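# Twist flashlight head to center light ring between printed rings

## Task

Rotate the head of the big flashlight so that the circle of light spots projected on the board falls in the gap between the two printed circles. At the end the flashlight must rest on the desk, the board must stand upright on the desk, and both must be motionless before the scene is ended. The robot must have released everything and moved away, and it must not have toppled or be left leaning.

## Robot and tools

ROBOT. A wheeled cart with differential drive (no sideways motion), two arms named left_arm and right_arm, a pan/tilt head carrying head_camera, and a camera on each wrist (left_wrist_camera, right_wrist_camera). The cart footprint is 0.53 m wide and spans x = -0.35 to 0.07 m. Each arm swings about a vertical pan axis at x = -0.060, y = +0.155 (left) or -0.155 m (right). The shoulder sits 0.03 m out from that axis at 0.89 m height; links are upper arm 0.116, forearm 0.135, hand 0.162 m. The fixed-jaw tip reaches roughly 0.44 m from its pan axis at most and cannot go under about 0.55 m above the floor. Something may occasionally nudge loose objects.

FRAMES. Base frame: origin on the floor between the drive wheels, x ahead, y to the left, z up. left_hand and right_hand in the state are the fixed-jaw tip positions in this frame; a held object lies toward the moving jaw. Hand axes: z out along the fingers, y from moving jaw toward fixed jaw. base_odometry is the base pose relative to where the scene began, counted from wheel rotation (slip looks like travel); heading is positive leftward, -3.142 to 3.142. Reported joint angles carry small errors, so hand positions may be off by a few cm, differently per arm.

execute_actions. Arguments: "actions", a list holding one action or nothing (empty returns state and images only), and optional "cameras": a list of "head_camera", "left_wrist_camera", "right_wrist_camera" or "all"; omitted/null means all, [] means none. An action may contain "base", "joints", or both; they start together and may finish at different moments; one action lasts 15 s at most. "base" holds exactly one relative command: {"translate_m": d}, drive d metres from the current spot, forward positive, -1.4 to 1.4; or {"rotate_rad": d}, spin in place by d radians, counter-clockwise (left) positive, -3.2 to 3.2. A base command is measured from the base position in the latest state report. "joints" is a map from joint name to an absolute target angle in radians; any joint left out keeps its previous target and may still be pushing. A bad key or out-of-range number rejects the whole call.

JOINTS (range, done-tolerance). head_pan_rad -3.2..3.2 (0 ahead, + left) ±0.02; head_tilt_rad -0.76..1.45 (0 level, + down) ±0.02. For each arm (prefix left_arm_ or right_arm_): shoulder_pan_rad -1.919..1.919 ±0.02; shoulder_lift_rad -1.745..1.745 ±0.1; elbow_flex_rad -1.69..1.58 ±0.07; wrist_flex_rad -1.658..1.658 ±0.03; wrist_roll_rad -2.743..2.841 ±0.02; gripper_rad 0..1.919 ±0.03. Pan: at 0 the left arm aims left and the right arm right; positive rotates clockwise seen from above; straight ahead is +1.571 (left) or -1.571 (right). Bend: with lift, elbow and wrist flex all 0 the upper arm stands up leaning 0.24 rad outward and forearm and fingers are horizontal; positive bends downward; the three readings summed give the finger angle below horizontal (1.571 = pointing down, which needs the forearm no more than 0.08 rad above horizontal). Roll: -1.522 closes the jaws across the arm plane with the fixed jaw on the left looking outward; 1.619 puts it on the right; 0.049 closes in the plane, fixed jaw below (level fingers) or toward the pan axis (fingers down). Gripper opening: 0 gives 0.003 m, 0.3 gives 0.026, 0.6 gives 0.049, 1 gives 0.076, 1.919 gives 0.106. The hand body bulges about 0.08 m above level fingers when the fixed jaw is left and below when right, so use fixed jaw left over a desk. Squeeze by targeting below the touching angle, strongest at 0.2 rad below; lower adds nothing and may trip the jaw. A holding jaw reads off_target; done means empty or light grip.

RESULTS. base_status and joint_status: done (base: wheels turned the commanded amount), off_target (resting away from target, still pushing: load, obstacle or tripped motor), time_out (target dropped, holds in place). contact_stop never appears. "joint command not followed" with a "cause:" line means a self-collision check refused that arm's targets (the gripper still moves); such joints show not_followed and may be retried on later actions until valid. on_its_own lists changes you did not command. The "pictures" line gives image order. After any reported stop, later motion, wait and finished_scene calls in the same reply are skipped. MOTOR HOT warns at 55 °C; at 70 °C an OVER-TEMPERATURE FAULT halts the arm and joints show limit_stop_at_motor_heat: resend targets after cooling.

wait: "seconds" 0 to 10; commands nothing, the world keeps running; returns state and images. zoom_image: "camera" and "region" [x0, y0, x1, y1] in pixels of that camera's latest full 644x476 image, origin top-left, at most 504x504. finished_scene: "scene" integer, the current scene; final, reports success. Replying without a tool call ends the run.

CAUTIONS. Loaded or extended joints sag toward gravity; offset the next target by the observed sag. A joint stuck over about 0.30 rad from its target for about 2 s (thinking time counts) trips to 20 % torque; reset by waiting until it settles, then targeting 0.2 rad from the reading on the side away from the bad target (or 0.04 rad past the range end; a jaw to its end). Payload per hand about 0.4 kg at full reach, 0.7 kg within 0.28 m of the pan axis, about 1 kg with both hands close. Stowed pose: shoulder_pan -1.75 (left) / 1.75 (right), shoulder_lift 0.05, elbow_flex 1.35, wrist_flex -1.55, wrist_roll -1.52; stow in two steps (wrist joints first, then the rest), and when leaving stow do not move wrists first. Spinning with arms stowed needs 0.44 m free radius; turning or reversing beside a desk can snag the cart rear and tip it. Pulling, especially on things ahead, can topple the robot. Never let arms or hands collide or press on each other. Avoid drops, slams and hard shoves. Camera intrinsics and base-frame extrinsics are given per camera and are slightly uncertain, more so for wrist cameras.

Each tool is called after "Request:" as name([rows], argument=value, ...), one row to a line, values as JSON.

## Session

Request:
execute_actions(actions=[])

Scene clock: 0.00 s.
base_odometry: x=+0.000 y=+0.000 heading=+0.000 (m, m, rad; odometry frame)
base_status: not commanded
joint_positions: head_pan_rad=+0.033 head_tilt_rad=-0.017 left_arm_shoulder_pan_rad=-1.774 left_arm_shoulder_lift_rad=+0.025 left_arm_elbow_flex_rad=+1.384 left_arm_wrist_flex_rad=-1.471 left_arm_wrist_roll_rad=-1.534 left_arm_gripper_rad=+1.920 right_arm_shoulder_pan_rad=+1.733 right_arm_shoulder_lift_rad=+0.066 right_arm_elbow_flex_rad=+1.364 right_arm_wrist_flex_rad=-1.497 right_arm_wrist_roll_rad=-1.533 right_arm_gripper_rad=+1.920
joint_status: not commanded
left_hand: x=-0.3016 y=+0.0973 z=+0.8834 quat_wxyz=(-0.078, -0.682, -0.066, +0.724) (m; base frame)
right_hand: x=-0.3080 y=-0.1224 z=+0.8823 quat_wxyz=(-0.055, +0.680, -0.059, -0.728) (m; base frame)
pictures: head_camera, left_wrist_camera, right_wrist_camera
camera_calibration (this result's frames):
head_camera: T_world_to_cam=[[0.0659385, -0.997822, -0.00155318, 0.00313076], [0.00733955, 0.00204154, -0.999971, 1.18936], [0.997797, 0.0659252, 0.00745818, 0.0309406], [0, 0, 0, 1]] pos_world=[-0.0398083, -0.00134396, 1.1891]
left_wrist_camera: T_world_to_cam=[[-0.253275, 0.967272, 0.0153613, -0.192257], [0.459482, 0.134256, -0.877981, 0.922788], [-0.85131, -0.215312, -0.478448, 0.255545], [0, 0, 0, 1]] pos_world=[-0.255151, 0.117097, 0.935409]
right_wrist_camera: T_world_to_cam=[[0.177518, 0.983763, -0.026397, 0.192805], [0.522523, -0.11695, -0.844567, 0.910384], [-0.833941, 0.136133, -0.5348, 0.303636], [0, 0, 0, 1]] pos_world=[-0.256709, -0.12454, 0.936354]
Images, in order (width x height): head_camera 644x476, left_wrist_camera 644x476, right_wrist_camera 644x476.

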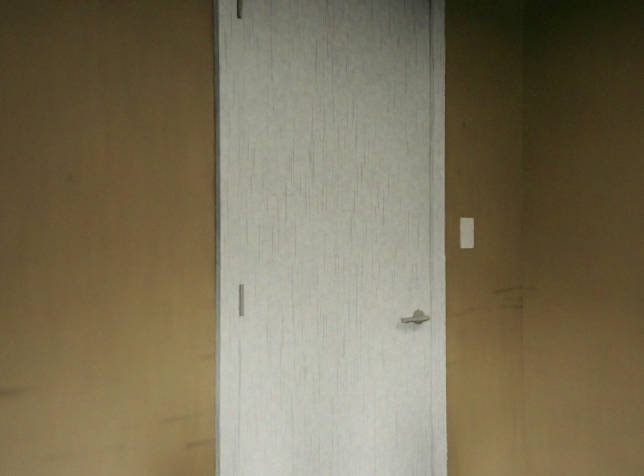

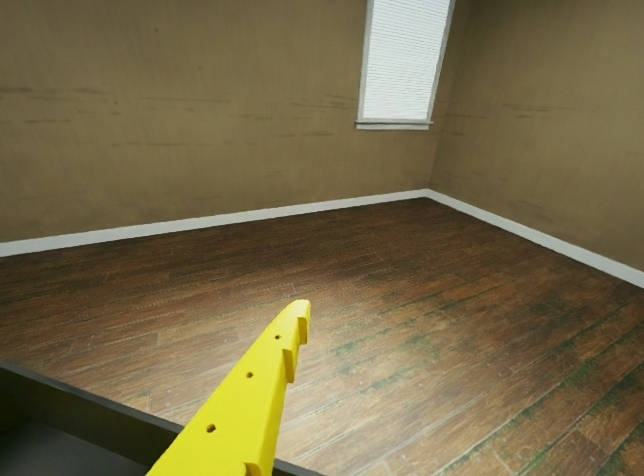

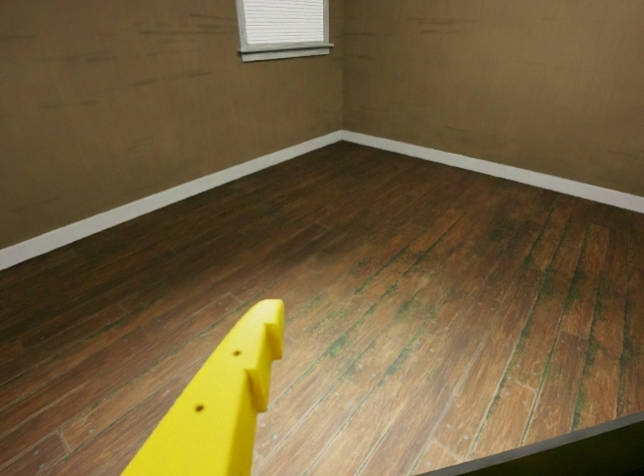

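Request:
execute_actions([
  {"joints":{"head_pan_rad":-1.2,"head_tilt_rad":0.4}},
], cameras=["head_camera"])

Scene clock: 2.63 s.
base_odometry: x=+0.000 y=+0.000 heading=+0.000 (m, m, rad; odometry frame)
base_status: not commanded
joint_positions: head_pan_rad=-1.190 head_tilt_rad=+0.393 left_arm_shoulder_pan_rad=-1.774 left_arm_shoulder_lift_rad=+0.025 left_arm_elbow_flex_rad=+1.384 left_arm_wrist_flex_rad=-1.471 left_arm_wrist_roll_rad=-1.534 left_arm_gripper_rad=+1.920 right_arm_shoulder_pan_rad=+1.733 right_arm_shoulder_lift_rad=+0.066 right_arm_elbow_flex_rad=+1.364 right_arm_wrist_flex_rad=-1.497 right_arm_wrist_roll_rad=-1.533 right_arm_gripper_rad=+1.920
joint_status: all done
left_hand: x=-0.3016 y=+0.0973 z=+0.8834 quat_wxyz=(-0.078, -0.682, -0.066, +0.724) (m; base frame)
right_hand: x=-0.3080 y=-0.1224 z=+0.8823 quat_wxyz=(-0.055, +0.680, -0.059, -0.728) (m; base frame)
pictures: head_camera
camera_calibration (this result's frames):
head_camera: T_world_to_cam=[[-0.916803, -0.399073, -0.0146246, -0.0280129], [-0.14396, 0.364439, -0.920032, 1.09024], [0.37249, -0.841383, -0.391569, 0.460832], [0, 0, 0, 1]] pos_world=[-0.0403862, -0.0207707, 1.1831]
Images, in order (width x height): head_camera 644x476.

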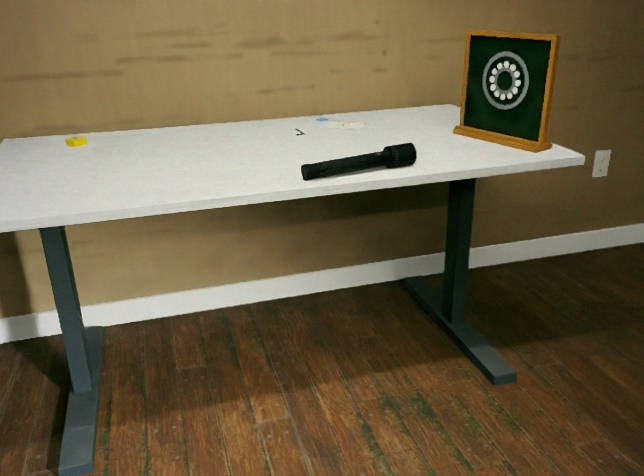

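Request:
execute_actions([
  {"base":{"rotate_rad":-1.527},"joints":{"head_pan_rad":0,"head_tilt_rad":0.6}},
], cameras=[])

Request:
execute_actions([
  {"base":{"translate_m":0.95},"joints":{"left_arm_shoulder_pan_rad":1.2,"right_arm_shoulder_pan_rad":-1.2,"left_arm_shoulder_lift_rad":-0.3,"right_arm_shoulder_lift_rad":-0.3,"left_arm_elbow_flex_rad":0.4,"right_arm_elbow_flex_rad":0.4}},
], cameras=[])

Request:
execute_actions([
  {"base":{"rotate_rad":0.8},"joints":{"left_arm_wrist_flex_rad":0.8,"right_arm_wrist_flex_rad":0.8,"left_arm_wrist_roll_rad":0.39,"right_arm_wrist_roll_rad":0.05}},
], cameras=["head_camera"])

Scene clock: 8.83 s.
base_odometry: x=-0.001 y=+0.000 heading=-1.526 (m, m, rad; odometry frame)
base_status: done
joint_positions: head_pan_rad=-0.010 head_tilt_rad=+0.594 left_arm_shoulder_pan_rad=-1.774 left_arm_shoulder_lift_rad=+0.025 left_arm_elbow_flex_rad=+1.384 left_arm_wrist_flex_rad=-1.471 left_arm_wrist_roll_rad=-1.534 left_arm_gripper_rad=+1.920 right_arm_shoulder_pan_rad=+1.733 right_arm_shoulder_lift_rad=+0.066 right_arm_elbow_flex_rad=+1.364 right_arm_wrist_flex_rad=-1.497 right_arm_wrist_roll_rad=-1.533 right_arm_gripper_rad=+1.920
joint_status: all done
left_hand: x=-0.3016 y=+0.0973 z=+0.8834 quat_wxyz=(-0.078, -0.682, -0.066, +0.724) (m; base frame)
right_hand: x=-0.3080 y=-0.1224 z=+0.8823 quat_wxyz=(-0.055, +0.680, -0.059, -0.728) (m; base frame)
pictures: none
No camera images: the call's "cameras" was empty. Leave "cameras" out to get every camera's image.

Scene clock: 14.43 s.
base_odometry: x=+0.042 y=-0.949 heading=-1.524 (m, m, rad; odometry frame)
base_status: done
joint_positions: head_pan_rad=-0.010 head_tilt_rad=+0.594 left_arm_shoulder_pan_rad=+1.191 left_arm_shoulder_lift_rad=-0.273 left_arm_elbow_flex_rad=+0.439 left_arm_wrist_flex_rad=-1.471 left_arm_wrist_roll_rad=-1.534 left_arm_gripper_rad=+1.920 right_arm_shoulder_pan_rad=-1.190 right_arm_shoulder_lift_rad=-0.264 right_arm_elbow_flex_rad=+0.435 right_arm_wrist_flex_rad=-1.497 right_arm_wrist_roll_rad=-1.533 right_arm_gripper_rad=+1.920
joint_status: all done
left_hand: x=+0.1259 y=+0.2376 z=+1.1476 quat_wxyz=(+0.972, -0.024, +0.130, +0.193) (m; base frame)
right_hand: x=+0.1293 y=-0.2225 z=+1.1479 quat_wxyz=(+0.976, +0.024, +0.119, -0.183) (m; base frame)
pictures: none
No camera images: the call's "cameras" was empty. Leave "cameras" out to get every camera's image.

Scene clock: 16.70 s.
base_odometry: x=+0.041 y=-0.949 heading=-0.725 (m, m, rad; odometry frame)
base_status: done
joint_positions: head_pan_rad=-0.010 head_tilt_rad=+0.594 left_arm_shoulder_pan_rad=+1.191 left_arm_shoulder_lift_rad=-0.273 left_arm_elbow_flex_rad=+0.439 left_arm_wrist_flex_rad=+0.792 left_arm_wrist_roll_rad=+0.381 left_arm_gripper_rad=+1.920 right_arm_shoulder_pan_rad=-1.191 right_arm_shoulder_lift_rad=-0.266 right_arm_elbow_flex_rad=+0.435 right_arm_wrist_flex_rad=+0.791 right_arm_wrist_roll_rad=+0.044 right_arm_gripper_rad=+1.920
joint_status: all done
left_hand: x=+0.1707 y=+0.2439 z=+0.8572 quat_wxyz=(+0.218, -0.867, +0.397, -0.208) (m; base frame)
right_hand: x=+0.1695 y=-0.2470 z=+0.8563 quat_wxyz=(+0.169, -0.533, +0.791, -0.248) (m; base frame)
pictures: head_camera
camera_calibration (this result's frames):
head_camera: T_world_to_cam=[[0.0163133, -0.999661, -0.0202676, 0.0223386], [-0.567527, 0.00743098, -0.823321, 0.959021], [0.823193, 0.0249335, -0.567213, 0.684181], [0, 0, 0, 1]] pos_world=[-0.0193076, -0.00185444, 1.17811]
Images, in order (width x height): head_camera 644x476.

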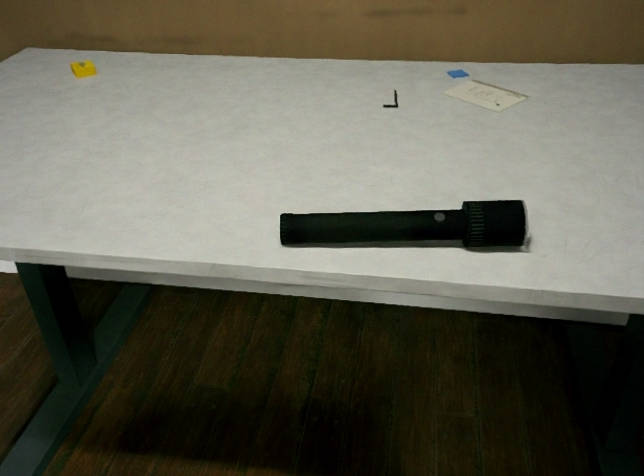

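Request:
execute_actions([
  {"base":{"rotate_rad":-0.06},"joints":{"left_arm_shoulder_pan_rad":1.89,"left_arm_shoulder_lift_rad":0.36,"left_arm_elbow_flex_rad":-0.4,"left_arm_wrist_flex_rad":1.46,"left_arm_gripper_rad":1.0,"right_arm_shoulder_pan_rad":-1.55,"right_arm_shoulder_lift_rad":0.27,"right_arm_elbow_flex_rad":-0.36,"right_arm_wrist_flex_rad":1.6,"right_arm_gripper_rad":1.2}},
], cameras=[])

Request:
execute_actions([
  {"base":{"translate_m":0.405},"joints":{"head_pan_rad":-0.06,"head_tilt_rad":1.0}},
])

Scene clock: 21.00 s.
base_odometry: x=+0.042 y=-0.949 heading=-0.788 (m, m, rad; odometry frame)
base_status: done
joint_positions: head_pan_rad=-0.010 head_tilt_rad=+0.594 left_arm_shoulder_pan_rad=+1.880 left_arm_shoulder_lift_rad=+0.374 left_arm_elbow_flex_rad=-0.362 left_arm_wrist_flex_rad=+1.447 left_arm_wrist_roll_rad=+0.381 left_arm_gripper_rad=+1.011 right_arm_shoulder_pan_rad=-1.539 right_arm_shoulder_lift_rad=+0.277 right_arm_elbow_flex_rad=-0.325 right_arm_wrist_flex_rad=+1.589 right_arm_wrist_roll_rad=+0.044 right_arm_gripper_rad=+1.207
joint_status: all done
left_hand: x=+0.1706 y=+0.0783 z=+0.8317 quat_wxyz=(+0.025, -0.714, +0.698, -0.050) (m; base frame)
right_hand: x=+0.1593 y=-0.1623 z=+0.8455 quat_wxyz=(+0.010, -0.694, +0.720, -0.010) (m; base frame)
pictures: none
No camera images: the call's "cameras" was empty. Leave "cameras" out to get every camera's image.

Scene clock: 23.87 s.
base_odometry: x=+0.328 y=-1.235 heading=-0.785 (m, m, rad; odometry frame)
base_status: done
joint_positions: head_pan_rad=-0.050 head_tilt_rad=+0.995 left_arm_shoulder_pan_rad=+1.880 left_arm_shoulder_lift_rad=+0.376 left_arm_elbow_flex_rad=-0.362 left_arm_wrist_flex_rad=+1.449 left_arm_wrist_roll_rad=+0.381 left_arm_gripper_rad=+1.011 right_arm_shoulder_pan_rad=-1.539 right_arm_shoulder_lift_rad=+0.277 right_arm_elbow_flex_rad=-0.325 right_arm_wrist_flex_rad=+1.589 right_arm_wrist_roll_rad=+0.044 right_arm_gripper_rad=+1.207
joint_status: all done
left_hand: x=+0.1703 y=+0.0784 z=+0.8313 quat_wxyz=(+0.024, -0.714, +0.698, -0.048) (m; base frame)
right_hand: x=+0.1593 y=-0.1623 z=+0.8455 quat_wxyz=(+0.010, -0.694, +0.720, -0.010) (m; base frame)
pictures: head_camera, left_wrist_camera, right_wrist_camera
camera_calibration (this result's frames):
head_camera: T_world_to_cam=[[-0.033737, -0.999013, -0.028896, 0.0299176], [-0.842677, 0.043979, -0.53662, 0.616096], [0.537361, 0.00624605, -0.843329, 0.988556], [0, 0, 0, 1]] pos_world=[-0.0110325, -0.00338178, 1.16515]
left_wrist_camera: T_world_to_cam=[[0.997764, 0.0466755, 0.0478282, -0.22157], [0.0117325, -0.826905, 0.562219, -0.382884], [0.0657912, -0.560401, -0.825604, 0.787815], [0, 0, 0, 1]] pos_world=[0.173735, 0.135225, 0.876286]
right_wrist_camera: T_world_to_cam=[[0.9976, -0.0503937, 0.0474792, -0.212771], [-0.0687091, -0.805093, 0.589155, -0.599206], [0.00853551, -0.591004, -0.806624, 0.656686], [0, 0, 0, 1]] pos_world=[0.165484, -0.105035, 0.892826]
Images, in order (width x height): head_camera 644x476, left_wrist_camera 644x476, right_wrist_camera 644x476.

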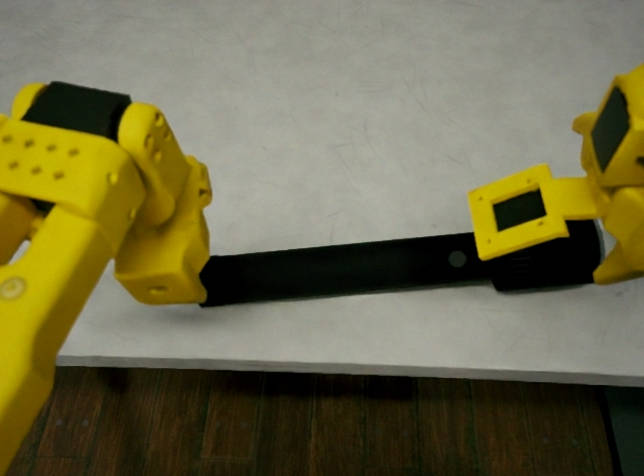

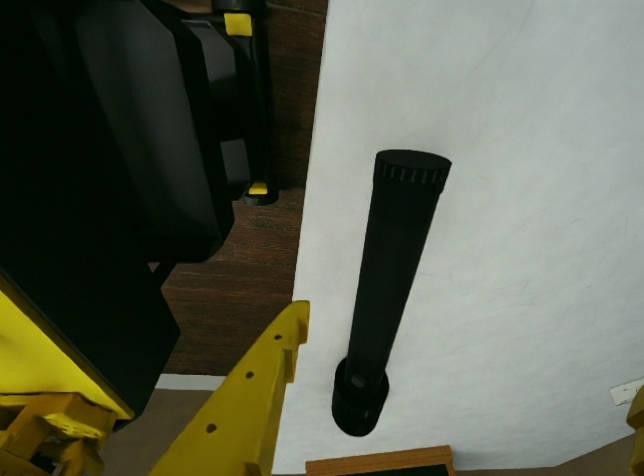

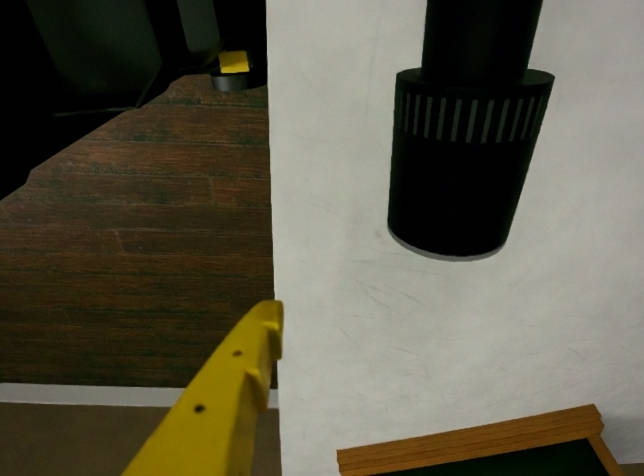

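Request:
execute_actions([
  {"joints":{"left_arm_shoulder_pan_rad":1.896,"left_arm_elbow_flex_rad":-0.36,"left_arm_shoulder_lift_rad":0.785,"left_arm_wrist_flex_rad":1.01,"right_arm_shoulder_pan_rad":-1.5,"right_arm_elbow_flex_rad":-0.25,"right_arm_shoulder_lift_rad":0.685,"right_arm_wrist_flex_rad":1.07,"right_arm_wrist_roll_rad":0.12,"right_arm_gripper_rad":1.5,"left_arm_gripper_rad":1.2,"head_pan_rad":-0.85,"head_tilt_rad":0.6}},
], cameras=[])

Request:
execute_actions([
  {"base":{"translate_m":0.012}},
])

Scene clock: 29.47 s.
base_odometry: x=+0.328 y=-1.235 heading=-0.785 (m, m, rad; odometry frame)
base_status: not commanded
joint_positions: head_pan_rad=-0.840 head_tilt_rad=+0.614 left_arm_shoulder_pan_rad=+1.886 left_arm_shoulder_lift_rad=+0.804 left_arm_elbow_flex_rad=-0.359 left_arm_wrist_flex_rad=+1.024 left_arm_wrist_roll_rad=+0.381 left_arm_gripper_rad=+1.189 right_arm_shoulder_pan_rad=-1.510 right_arm_shoulder_lift_rad=+0.696 right_arm_elbow_flex_rad=-0.248 right_arm_wrist_flex_rad=+1.083 right_arm_wrist_roll_rad=+0.114 right_arm_gripper_rad=+1.493
joint_status: all done
left_hand: x=+0.1899 y=+0.0704 z=+0.7381 quat_wxyz=(+0.023, -0.712, +0.700, -0.046) (m; base frame)
right_hand: x=+0.1859 y=-0.1708 z=+0.7479 quat_wxyz=(+0.013, -0.709, +0.705, -0.015) (m; base frame)
pictures: none
No camera images: the call's "cameras" was empty. Leave "cameras" out to get every camera's image.

Scene clock: 30.30 s.
base_odometry: x=+0.337 y=-1.244 heading=-0.785 (m, m, rad; odometry frame)
base_status: done
joint_positions: head_pan_rad=-0.840 head_tilt_rad=+0.614 left_arm_shoulder_pan_rad=+1.886 left_arm_shoulder_lift_rad=+0.805 left_arm_elbow_flex_rad=-0.359 left_arm_wrist_flex_rad=+1.022 left_arm_wrist_roll_rad=+0.381 left_arm_gripper_rad=+1.189 right_arm_shoulder_pan_rad=-1.510 right_arm_shoulder_lift_rad=+0.696 right_arm_elbow_flex_rad=-0.248 right_arm_wrist_flex_rad=+1.083 right_arm_wrist_roll_rad=+0.114 right_arm_gripper_rad=+1.493
joint_status: not commanded
left_hand: x=+0.1900 y=+0.0704 z=+0.7378 quat_wxyz=(+0.023, -0.712, +0.700, -0.046) (m; base frame)
right_hand: x=+0.1859 y=-0.1708 z=+0.7479 quat_wxyz=(+0.013, -0.709, +0.705, -0.015) (m; base frame)
pictures: head_camera, left_wrist_camera, right_wrist_camera
camera_calibration (this result's frames):
head_camera: T_world_to_cam=[[-0.727171, -0.686142, -0.0207792, -0.0120162], [-0.388109, 0.435908, -0.812007, 0.954432], [0.56621, -0.582404, -0.583277, 0.690592], [0, 0, 0, 1]] pos_world=[-0.0293348, -0.0220853, 1.17756]
left_wrist_camera: T_world_to_cam=[[0.998294, 0.040467, 0.0420818, -0.231751], [0.00993382, -0.828029, 0.560597, -0.335479], [0.0575307, -0.559223, -0.827018, 0.707333], [0, 0, 0, 1]] pos_world=[0.193995, 0.127149, 0.782799]
right_wrist_camera: T_world_to_cam=[[0.998268, -0.00894244, 0.0581547, -0.236148], [-0.0416413, -0.805656, 0.590918, -0.553258], [0.0415684, -0.592316, -0.804633, 0.564852], [0, 0, 0, 1]] pos_world=[0.18922, -0.113277, 0.795162]
Images, in order (width x height): head_camera 644x476, left_wrist_camera 644x476, right_wrist_camera 644x476.

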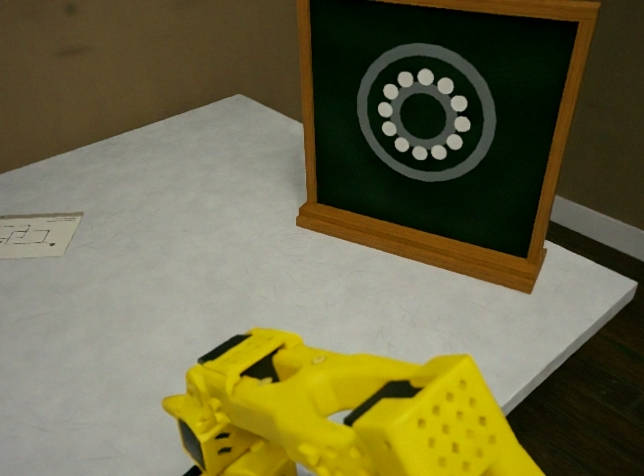

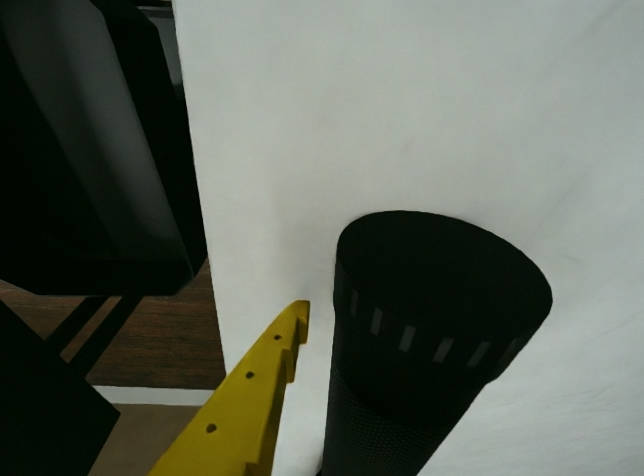

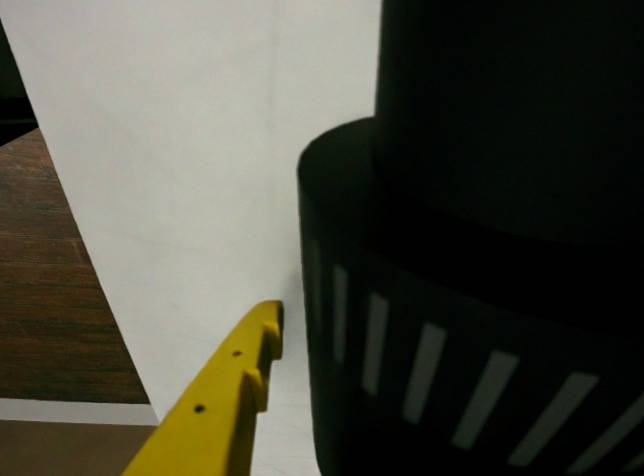

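Request:
execute_actions([
  {"base":{"translate_m":0.004},"joints":{"left_arm_gripper_rad":0.3,"right_arm_gripper_rad":0.6}},
], cameras=["left_wrist_camera"])

Request:
execute_actions([
  {"joints":{"right_arm_shoulder_lift_rad":0.41,"right_arm_elbow_flex_rad":0.23,"right_arm_wrist_flex_rad":0.57}},
], cameras=["head_camera"])

Scene clock: 32.87 s.
base_odometry: x=+0.340 y=-1.247 heading=-0.784 (m, m, rad; odometry frame)
base_status: done
joint_positions: head_pan_rad=-0.840 head_tilt_rad=+0.614 left_arm_shoulder_pan_rad=+1.886 left_arm_shoulder_lift_rad=+0.805 left_arm_elbow_flex_rad=-0.359 left_arm_wrist_flex_rad=+1.019 left_arm_wrist_roll_rad=+0.381 left_arm_gripper_rad=+0.476 right_arm_shoulder_pan_rad=-1.510 right_arm_shoulder_lift_rad=+0.696 right_arm_elbow_flex_rad=-0.248 right_arm_wrist_flex_rad=+1.078 right_arm_wrist_roll_rad=+0.114 right_arm_gripper_rad=+0.760
joint_status: left_arm_gripper_rad off_target (ended at +0.476, target +0.300); right_arm_gripper_rad off_target (ended at +0.760, target +0.600)
left_hand: x=+0.1904 y=+0.0703 z=+0.7378 quat_wxyz=(+0.023, -0.712, +0.700, -0.047) (m; base frame)
right_hand: x=+0.1867 y=-0.1709 z=+0.7479 quat_wxyz=(+0.015, -0.709, +0.705, -0.017) (m; base frame)
pictures: left_wrist_camera
camera_calibration (this result's frames):
left_wrist_camera: T_world_to_cam=[[0.998167, 0.0405084, 0.0449552, -0.234312], [0.00829736, -0.827496, 0.561411, -0.335952], [0.0599421, -0.560009, -0.826315, 0.706322], [0, 0, 0, 1]] pos_world=[0.194332, 0.127039, 0.782785]
Images, in order (width x height): left_wrist_camera 644x476.

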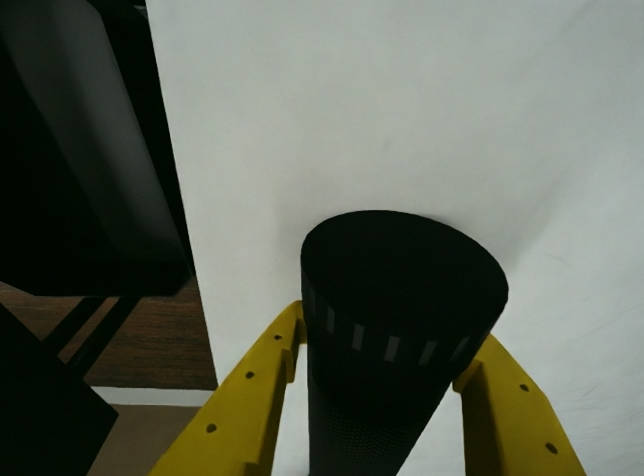

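Scene clock: 33.97 s.
base_odometry: x=+0.340 y=-1.247 heading=-0.784 (m, m, rad; odometry frame)
base_status: not commanded
joint_positions: head_pan_rad=-0.840 head_tilt_rad=+0.614 left_arm_shoulder_pan_rad=+1.890 left_arm_shoulder_lift_rad=+0.805 left_arm_elbow_flex_rad=-0.359 left_arm_wrist_flex_rad=+1.018 left_arm_wrist_roll_rad=+0.381 left_arm_gripper_rad=+0.476 right_arm_shoulder_pan_rad=-1.504 right_arm_shoulder_lift_rad=+0.468 right_arm_elbow_flex_rad=+0.234 right_arm_wrist_flex_rad=+0.601 right_arm_wrist_roll_rad=+0.114 right_arm_gripper_rad=+0.760
joint_status: right_arm_wrist_flex_rad off_target (ended at +0.600, target +0.570); the others done
left_hand: x=+0.1903 y=+0.0690 z=+0.7378 quat_wxyz=(+0.024, -0.710, +0.702, -0.048) (m; base frame)
right_hand: x=+0.1869 y=-0.1724 z=+0.7419 quat_wxyz=(+0.088, -0.700, +0.701, -0.101) (m; base frame)
pictures: head_camera
camera_calibration (this result's frames):
head_camera: T_world_to_cam=[[-0.727181, -0.686131, -0.0207786, -0.0120174], [-0.388089, 0.435899, -0.812022, 0.954449], [0.56621, -0.582423, -0.583257, 0.69057], [0, 0, 0, 1]] pos_world=[-0.0293356, -0.0220851, 1.17756]
Images, in order (width x height): head_camera 644x476.

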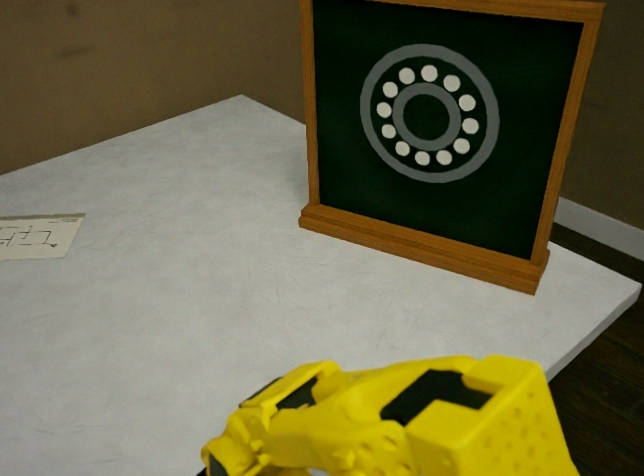

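About 0.2 rad more.

Request:
execute_actions([
  {"joints":{"right_arm_shoulder_lift_rad":0.32,"right_arm_elbow_flex_rad":0.5,"right_arm_wrist_flex_rad":0.17}},
], cameras=["head_camera"])

Request:
zoom_image(camera="head_camera", region=[340, 30, 520, 200])

Scene clock: 36.60 s.
base_odometry: x=+0.340 y=-1.247 heading=-0.784 (m, m, rad; odometry frame)
base_status: not commanded
joint_positions: head_pan_rad=-0.840 head_tilt_rad=+0.614 left_arm_shoulder_pan_rad=+1.893 left_arm_shoulder_lift_rad=+0.805 left_arm_elbow_flex_rad=-0.357 left_arm_wrist_flex_rad=+1.018 left_arm_wrist_roll_rad=+0.381 left_arm_gripper_rad=+0.476 right_arm_shoulder_pan_rad=-1.501 right_arm_shoulder_lift_rad=+0.383 right_arm_elbow_flex_rad=+0.517 right_arm_wrist_flex_rad=+0.212 right_arm_wrist_roll_rad=+0.114 right_arm_gripper_rad=+0.758
joint_status: right_arm_wrist_flex_rad off_target (ended at +0.212, target +0.170); the others done
left_hand: x=+0.1897 y=+0.0684 z=+0.7376 quat_wxyz=(+0.023, -0.709, +0.703, -0.047) (m; base frame)
right_hand: x=+0.1896 y=-0.1734 z=+0.7380 quat_wxyz=(+0.149, -0.687, +0.690, -0.171) (m; base frame)
pictures: head_camera
camera_calibration (this result's frames):
head_camera: T_world_to_cam=[[-0.727182, -0.686131, -0.0207786, -0.0120175], [-0.388089, 0.435899, -0.812022, 0.954449], [0.56621, -0.582423, -0.583257, 0.69057], [0, 0, 0, 1]] pos_world=[-0.0293356, -0.0220851, 1.17756]
Images, in order (width x height): head_camera 644x476.

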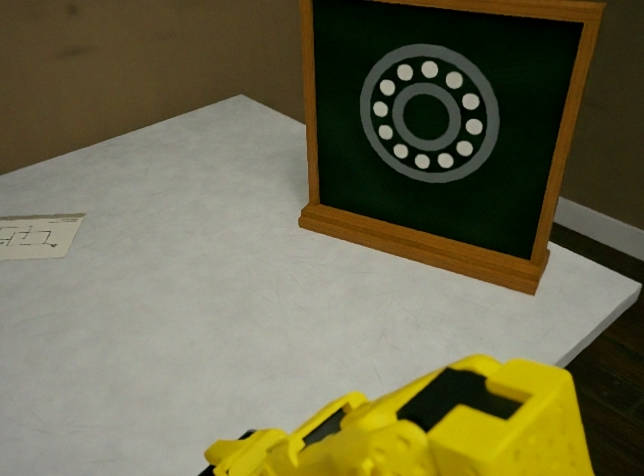

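Region (340, 30, 520, 200) of head_camera's 644x476 image, scaled by 2.800.

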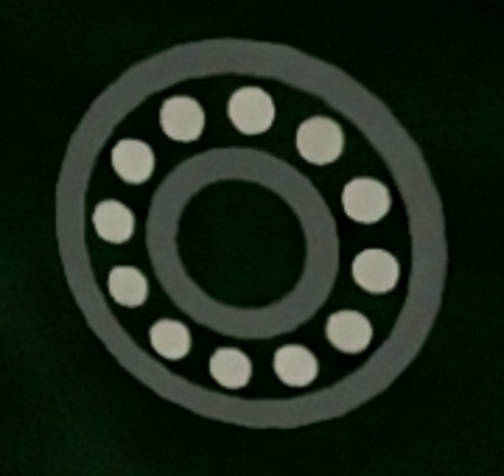

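Request:
execute_actions([
  {"joints":{"right_arm_shoulder_lift_rad":0.375,"right_arm_elbow_flex_rad":0.52,"right_arm_wrist_flex_rad":0.235,"right_arm_gripper_rad":1.7,"left_arm_gripper_rad":1.5}},
], cameras=[])

Request:
execute_actions([
  {"base":{"translate_m":-0.02}},
], cameras=[])

Request:
execute_actions([
  {"joints":{"right_arm_shoulder_lift_rad":-0.2,"right_arm_elbow_flex_rad":0.7,"right_arm_wrist_flex_rad":0.6,"left_arm_shoulder_lift_rad":0.3,"left_arm_wrist_flex_rad":1.5}},
], cameras=[])

Request:
execute_actions([
  {"base":{"translate_m":-0.4},"joints":{"head_pan_rad":-0.35,"head_tilt_rad":0.5}},
], cameras=["head_camera"])

Scene clock: 41.00 s.
base_odometry: x=+0.340 y=-1.247 heading=-0.784 (m, m, rad; odometry frame)
base_status: not commanded
joint_positions: head_pan_rad=-0.840 head_tilt_rad=+0.614 left_arm_shoulder_pan_rad=+1.893 left_arm_shoulder_lift_rad=+0.805 left_arm_elbow_flex_rad=-0.357 left_arm_wrist_flex_rad=+1.018 left_arm_wrist_roll_rad=+0.381 left_arm_gripper_rad=+1.488 right_arm_shoulder_pan_rad=-1.501 right_arm_shoulder_lift_rad=+0.383 right_arm_elbow_flex_rad=+0.520 right_arm_wrist_flex_rad=+0.227 right_arm_wrist_roll_rad=+0.114 right_arm_gripper_rad=+1.692
joint_status: all done
left_hand: x=+0.1897 y=+0.0684 z=+0.7376 quat_wxyz=(+0.023, -0.709, +0.703, -0.047) (m; base frame)
right_hand: x=+0.1866 y=-0.1732 z=+0.7366 quat_wxyz=(+0.144, -0.689, +0.691, -0.164) (m; base frame)
pictures: none
No camera images: the call's "cameras" was empty. Leave "cameras" out to get every camera's image.

Scene clock: 41.93 s.
base_odometry: x=+0.325 y=-1.232 heading=-0.784 (m, m, rad; odometry frame)
base_status: done
joint_positions: head_pan_rad=-0.840 head_tilt_rad=+0.614 left_arm_shoulder_pan_rad=+1.893 left_arm_shoulder_lift_rad=+0.805 left_arm_elbow_flex_rad=-0.357 left_arm_wrist_flex_rad=+1.018 left_arm_wrist_roll_rad=+0.381 left_arm_gripper_rad=+1.489 right_arm_shoulder_pan_rad=-1.501 right_arm_shoulder_lift_rad=+0.383 right_arm_elbow_flex_rad=+0.522 right_arm_wrist_flex_rad=+0.227 right_arm_wrist_roll_rad=+0.114 right_arm_gripper_rad=+1.693
joint_status: not commanded
left_hand: x=+0.1897 y=+0.0684 z=+0.7376 quat_wxyz=(+0.023, -0.709, +0.703, -0.047) (m; base frame)
right_hand: x=+0.1862 y=-0.1731 z=+0.7363 quat_wxyz=(+0.143, -0.689, +0.692, -0.164) (m; base frame)
pictures: none
No camera images: the call's "cameras" was empty. Leave "cameras" out to get every camera's image.

Scene clock: 43.10 s.
base_odometry: x=+0.325 y=-1.232 heading=-0.784 (m, m, rad; odometry frame)
base_status: not commanded
joint_positions: head_pan_rad=-0.840 head_tilt_rad=+0.614 left_arm_shoulder_pan_rad=+1.893 left_arm_shoulder_lift_rad=+0.342 left_arm_elbow_flex_rad=-0.357 left_arm_wrist_flex_rad=+1.488 left_arm_wrist_roll_rad=+0.381 left_arm_gripper_rad=+1.489 right_arm_shoulder_pan_rad=-1.501 right_arm_shoulder_lift_rad=-0.161 right_arm_elbow_flex_rad=+0.701 right_arm_wrist_flex_rad=+0.592 right_arm_wrist_roll_rad=+0.114 right_arm_gripper_rad=+1.693
joint_status: all done
left_hand: x=+0.1644 y=+0.0768 z=+0.8374 quat_wxyz=(+0.022, -0.710, +0.703, -0.044) (m; base frame)
right_hand: x=+0.1588 y=-0.1712 z=+0.7960 quat_wxyz=(+0.143, -0.689, +0.692, -0.164) (m; base frame)
pictures: none
No camera images: the call's "cameras" was empty. Leave "cameras" out to get every camera's image.

Scene clock: 45.87 s.
base_odometry: x=+0.043 y=-0.950 heading=-0.782 (m, m, rad; odometry frame)
base_status: done
joint_positions: head_pan_rad=-0.360 head_tilt_rad=+0.514 left_arm_shoulder_pan_rad=+1.893 left_arm_shoulder_lift_rad=+0.342 left_arm_elbow_flex_rad=-0.357 left_arm_wrist_flex_rad=+1.488 left_arm_wrist_roll_rad=+0.381 left_arm_gripper_rad=+1.489 right_arm_shoulder_pan_rad=-1.501 right_arm_shoulder_lift_rad=-0.163 right_arm_elbow_flex_rad=+0.701 right_arm_wrist_flex_rad=+0.592 right_arm_wrist_roll_rad=+0.114 right_arm_gripper_rad=+1.693
joint_status: all done
left_hand: x=+0.1644 y=+0.0768 z=+0.8374 quat_wxyz=(+0.022, -0.710, +0.703, -0.044) (m; base frame)
right_hand: x=+0.1589 y=-0.1712 z=+0.7963 quat_wxyz=(+0.144, -0.689, +0.691, -0.164) (m; base frame)
pictures: head_camera
camera_calibration (this result's frames):
head_camera: T_world_to_cam=[[-0.326043, -0.945182, -0.0180865, 0.00373744], [-0.466703, 0.177569, -0.866405, 1.01335], [0.822122, -0.274044, -0.499014, 0.605634], [0, 0, 0, 1]] pos_world=[-0.0237533, -0.0104368, 1.18026]
Images, in order (width x height): head_camera 644x476.

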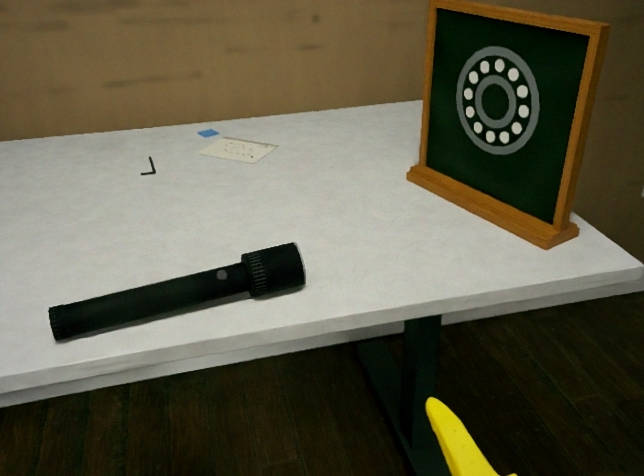

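Request:
execute_actions(actions=[], cameras=["head_camera"])

Scene clock: 46.97 s.
base_odometry: x=+0.043 y=-0.950 heading=-0.782 (m, m, rad; odometry frame)
base_status: done
joint_positions: head_pan_rad=-0.360 head_tilt_rad=+0.514 left_arm_shoulder_pan_rad=+1.893 left_arm_shoulder_lift_rad=+0.342 left_arm_elbow_flex_rad=-0.357 left_arm_wrist_flex_rad=+1.488 left_arm_wrist_roll_rad=+0.381 left_arm_gripper_rad=+1.489 right_arm_shoulder_pan_rad=-1.501 right_arm_shoulder_lift_rad=-0.163 right_arm_elbow_flex_rad=+0.701 right_arm_wrist_flex_rad=+0.592 right_arm_wrist_roll_rad=+0.114 right_arm_gripper_rad=+1.693
joint_status: all done
left_hand: x=+0.1644 y=+0.0768 z=+0.8374 quat_wxyz=(+0.022, -0.710, +0.703, -0.044) (m; base frame)
right_hand: x=+0.1589 y=-0.1712 z=+0.7963 quat_wxyz=(+0.144, -0.689, +0.691, -0.164) (m; base frame)
pictures: head_camera
camera_calibration (this result's frames):
head_camera: T_world_to_cam=[[-0.326043, -0.945182, -0.0180865, 0.00373744], [-0.466703, 0.17757, -0.866405, 1.01335], [0.822122, -0.274044, -0.499015, 0.605634], [0, 0, 0, 1]] pos_world=[-0.0237533, -0.0104368, 1.18026]
Images, in order (width x height): head_camera 644x476.

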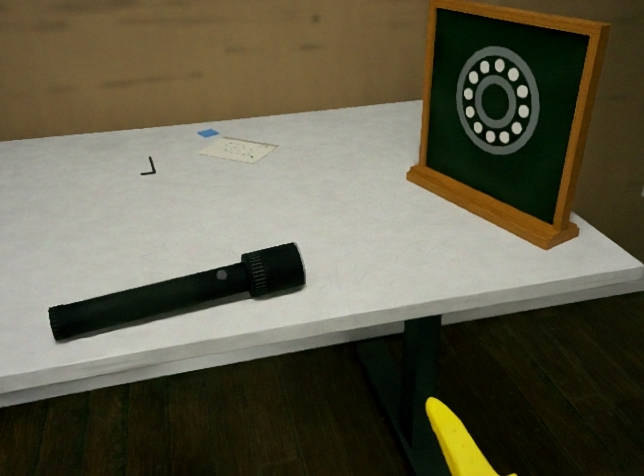

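Request:
finished_scene(scene=2)

The scene is finished: the task was done.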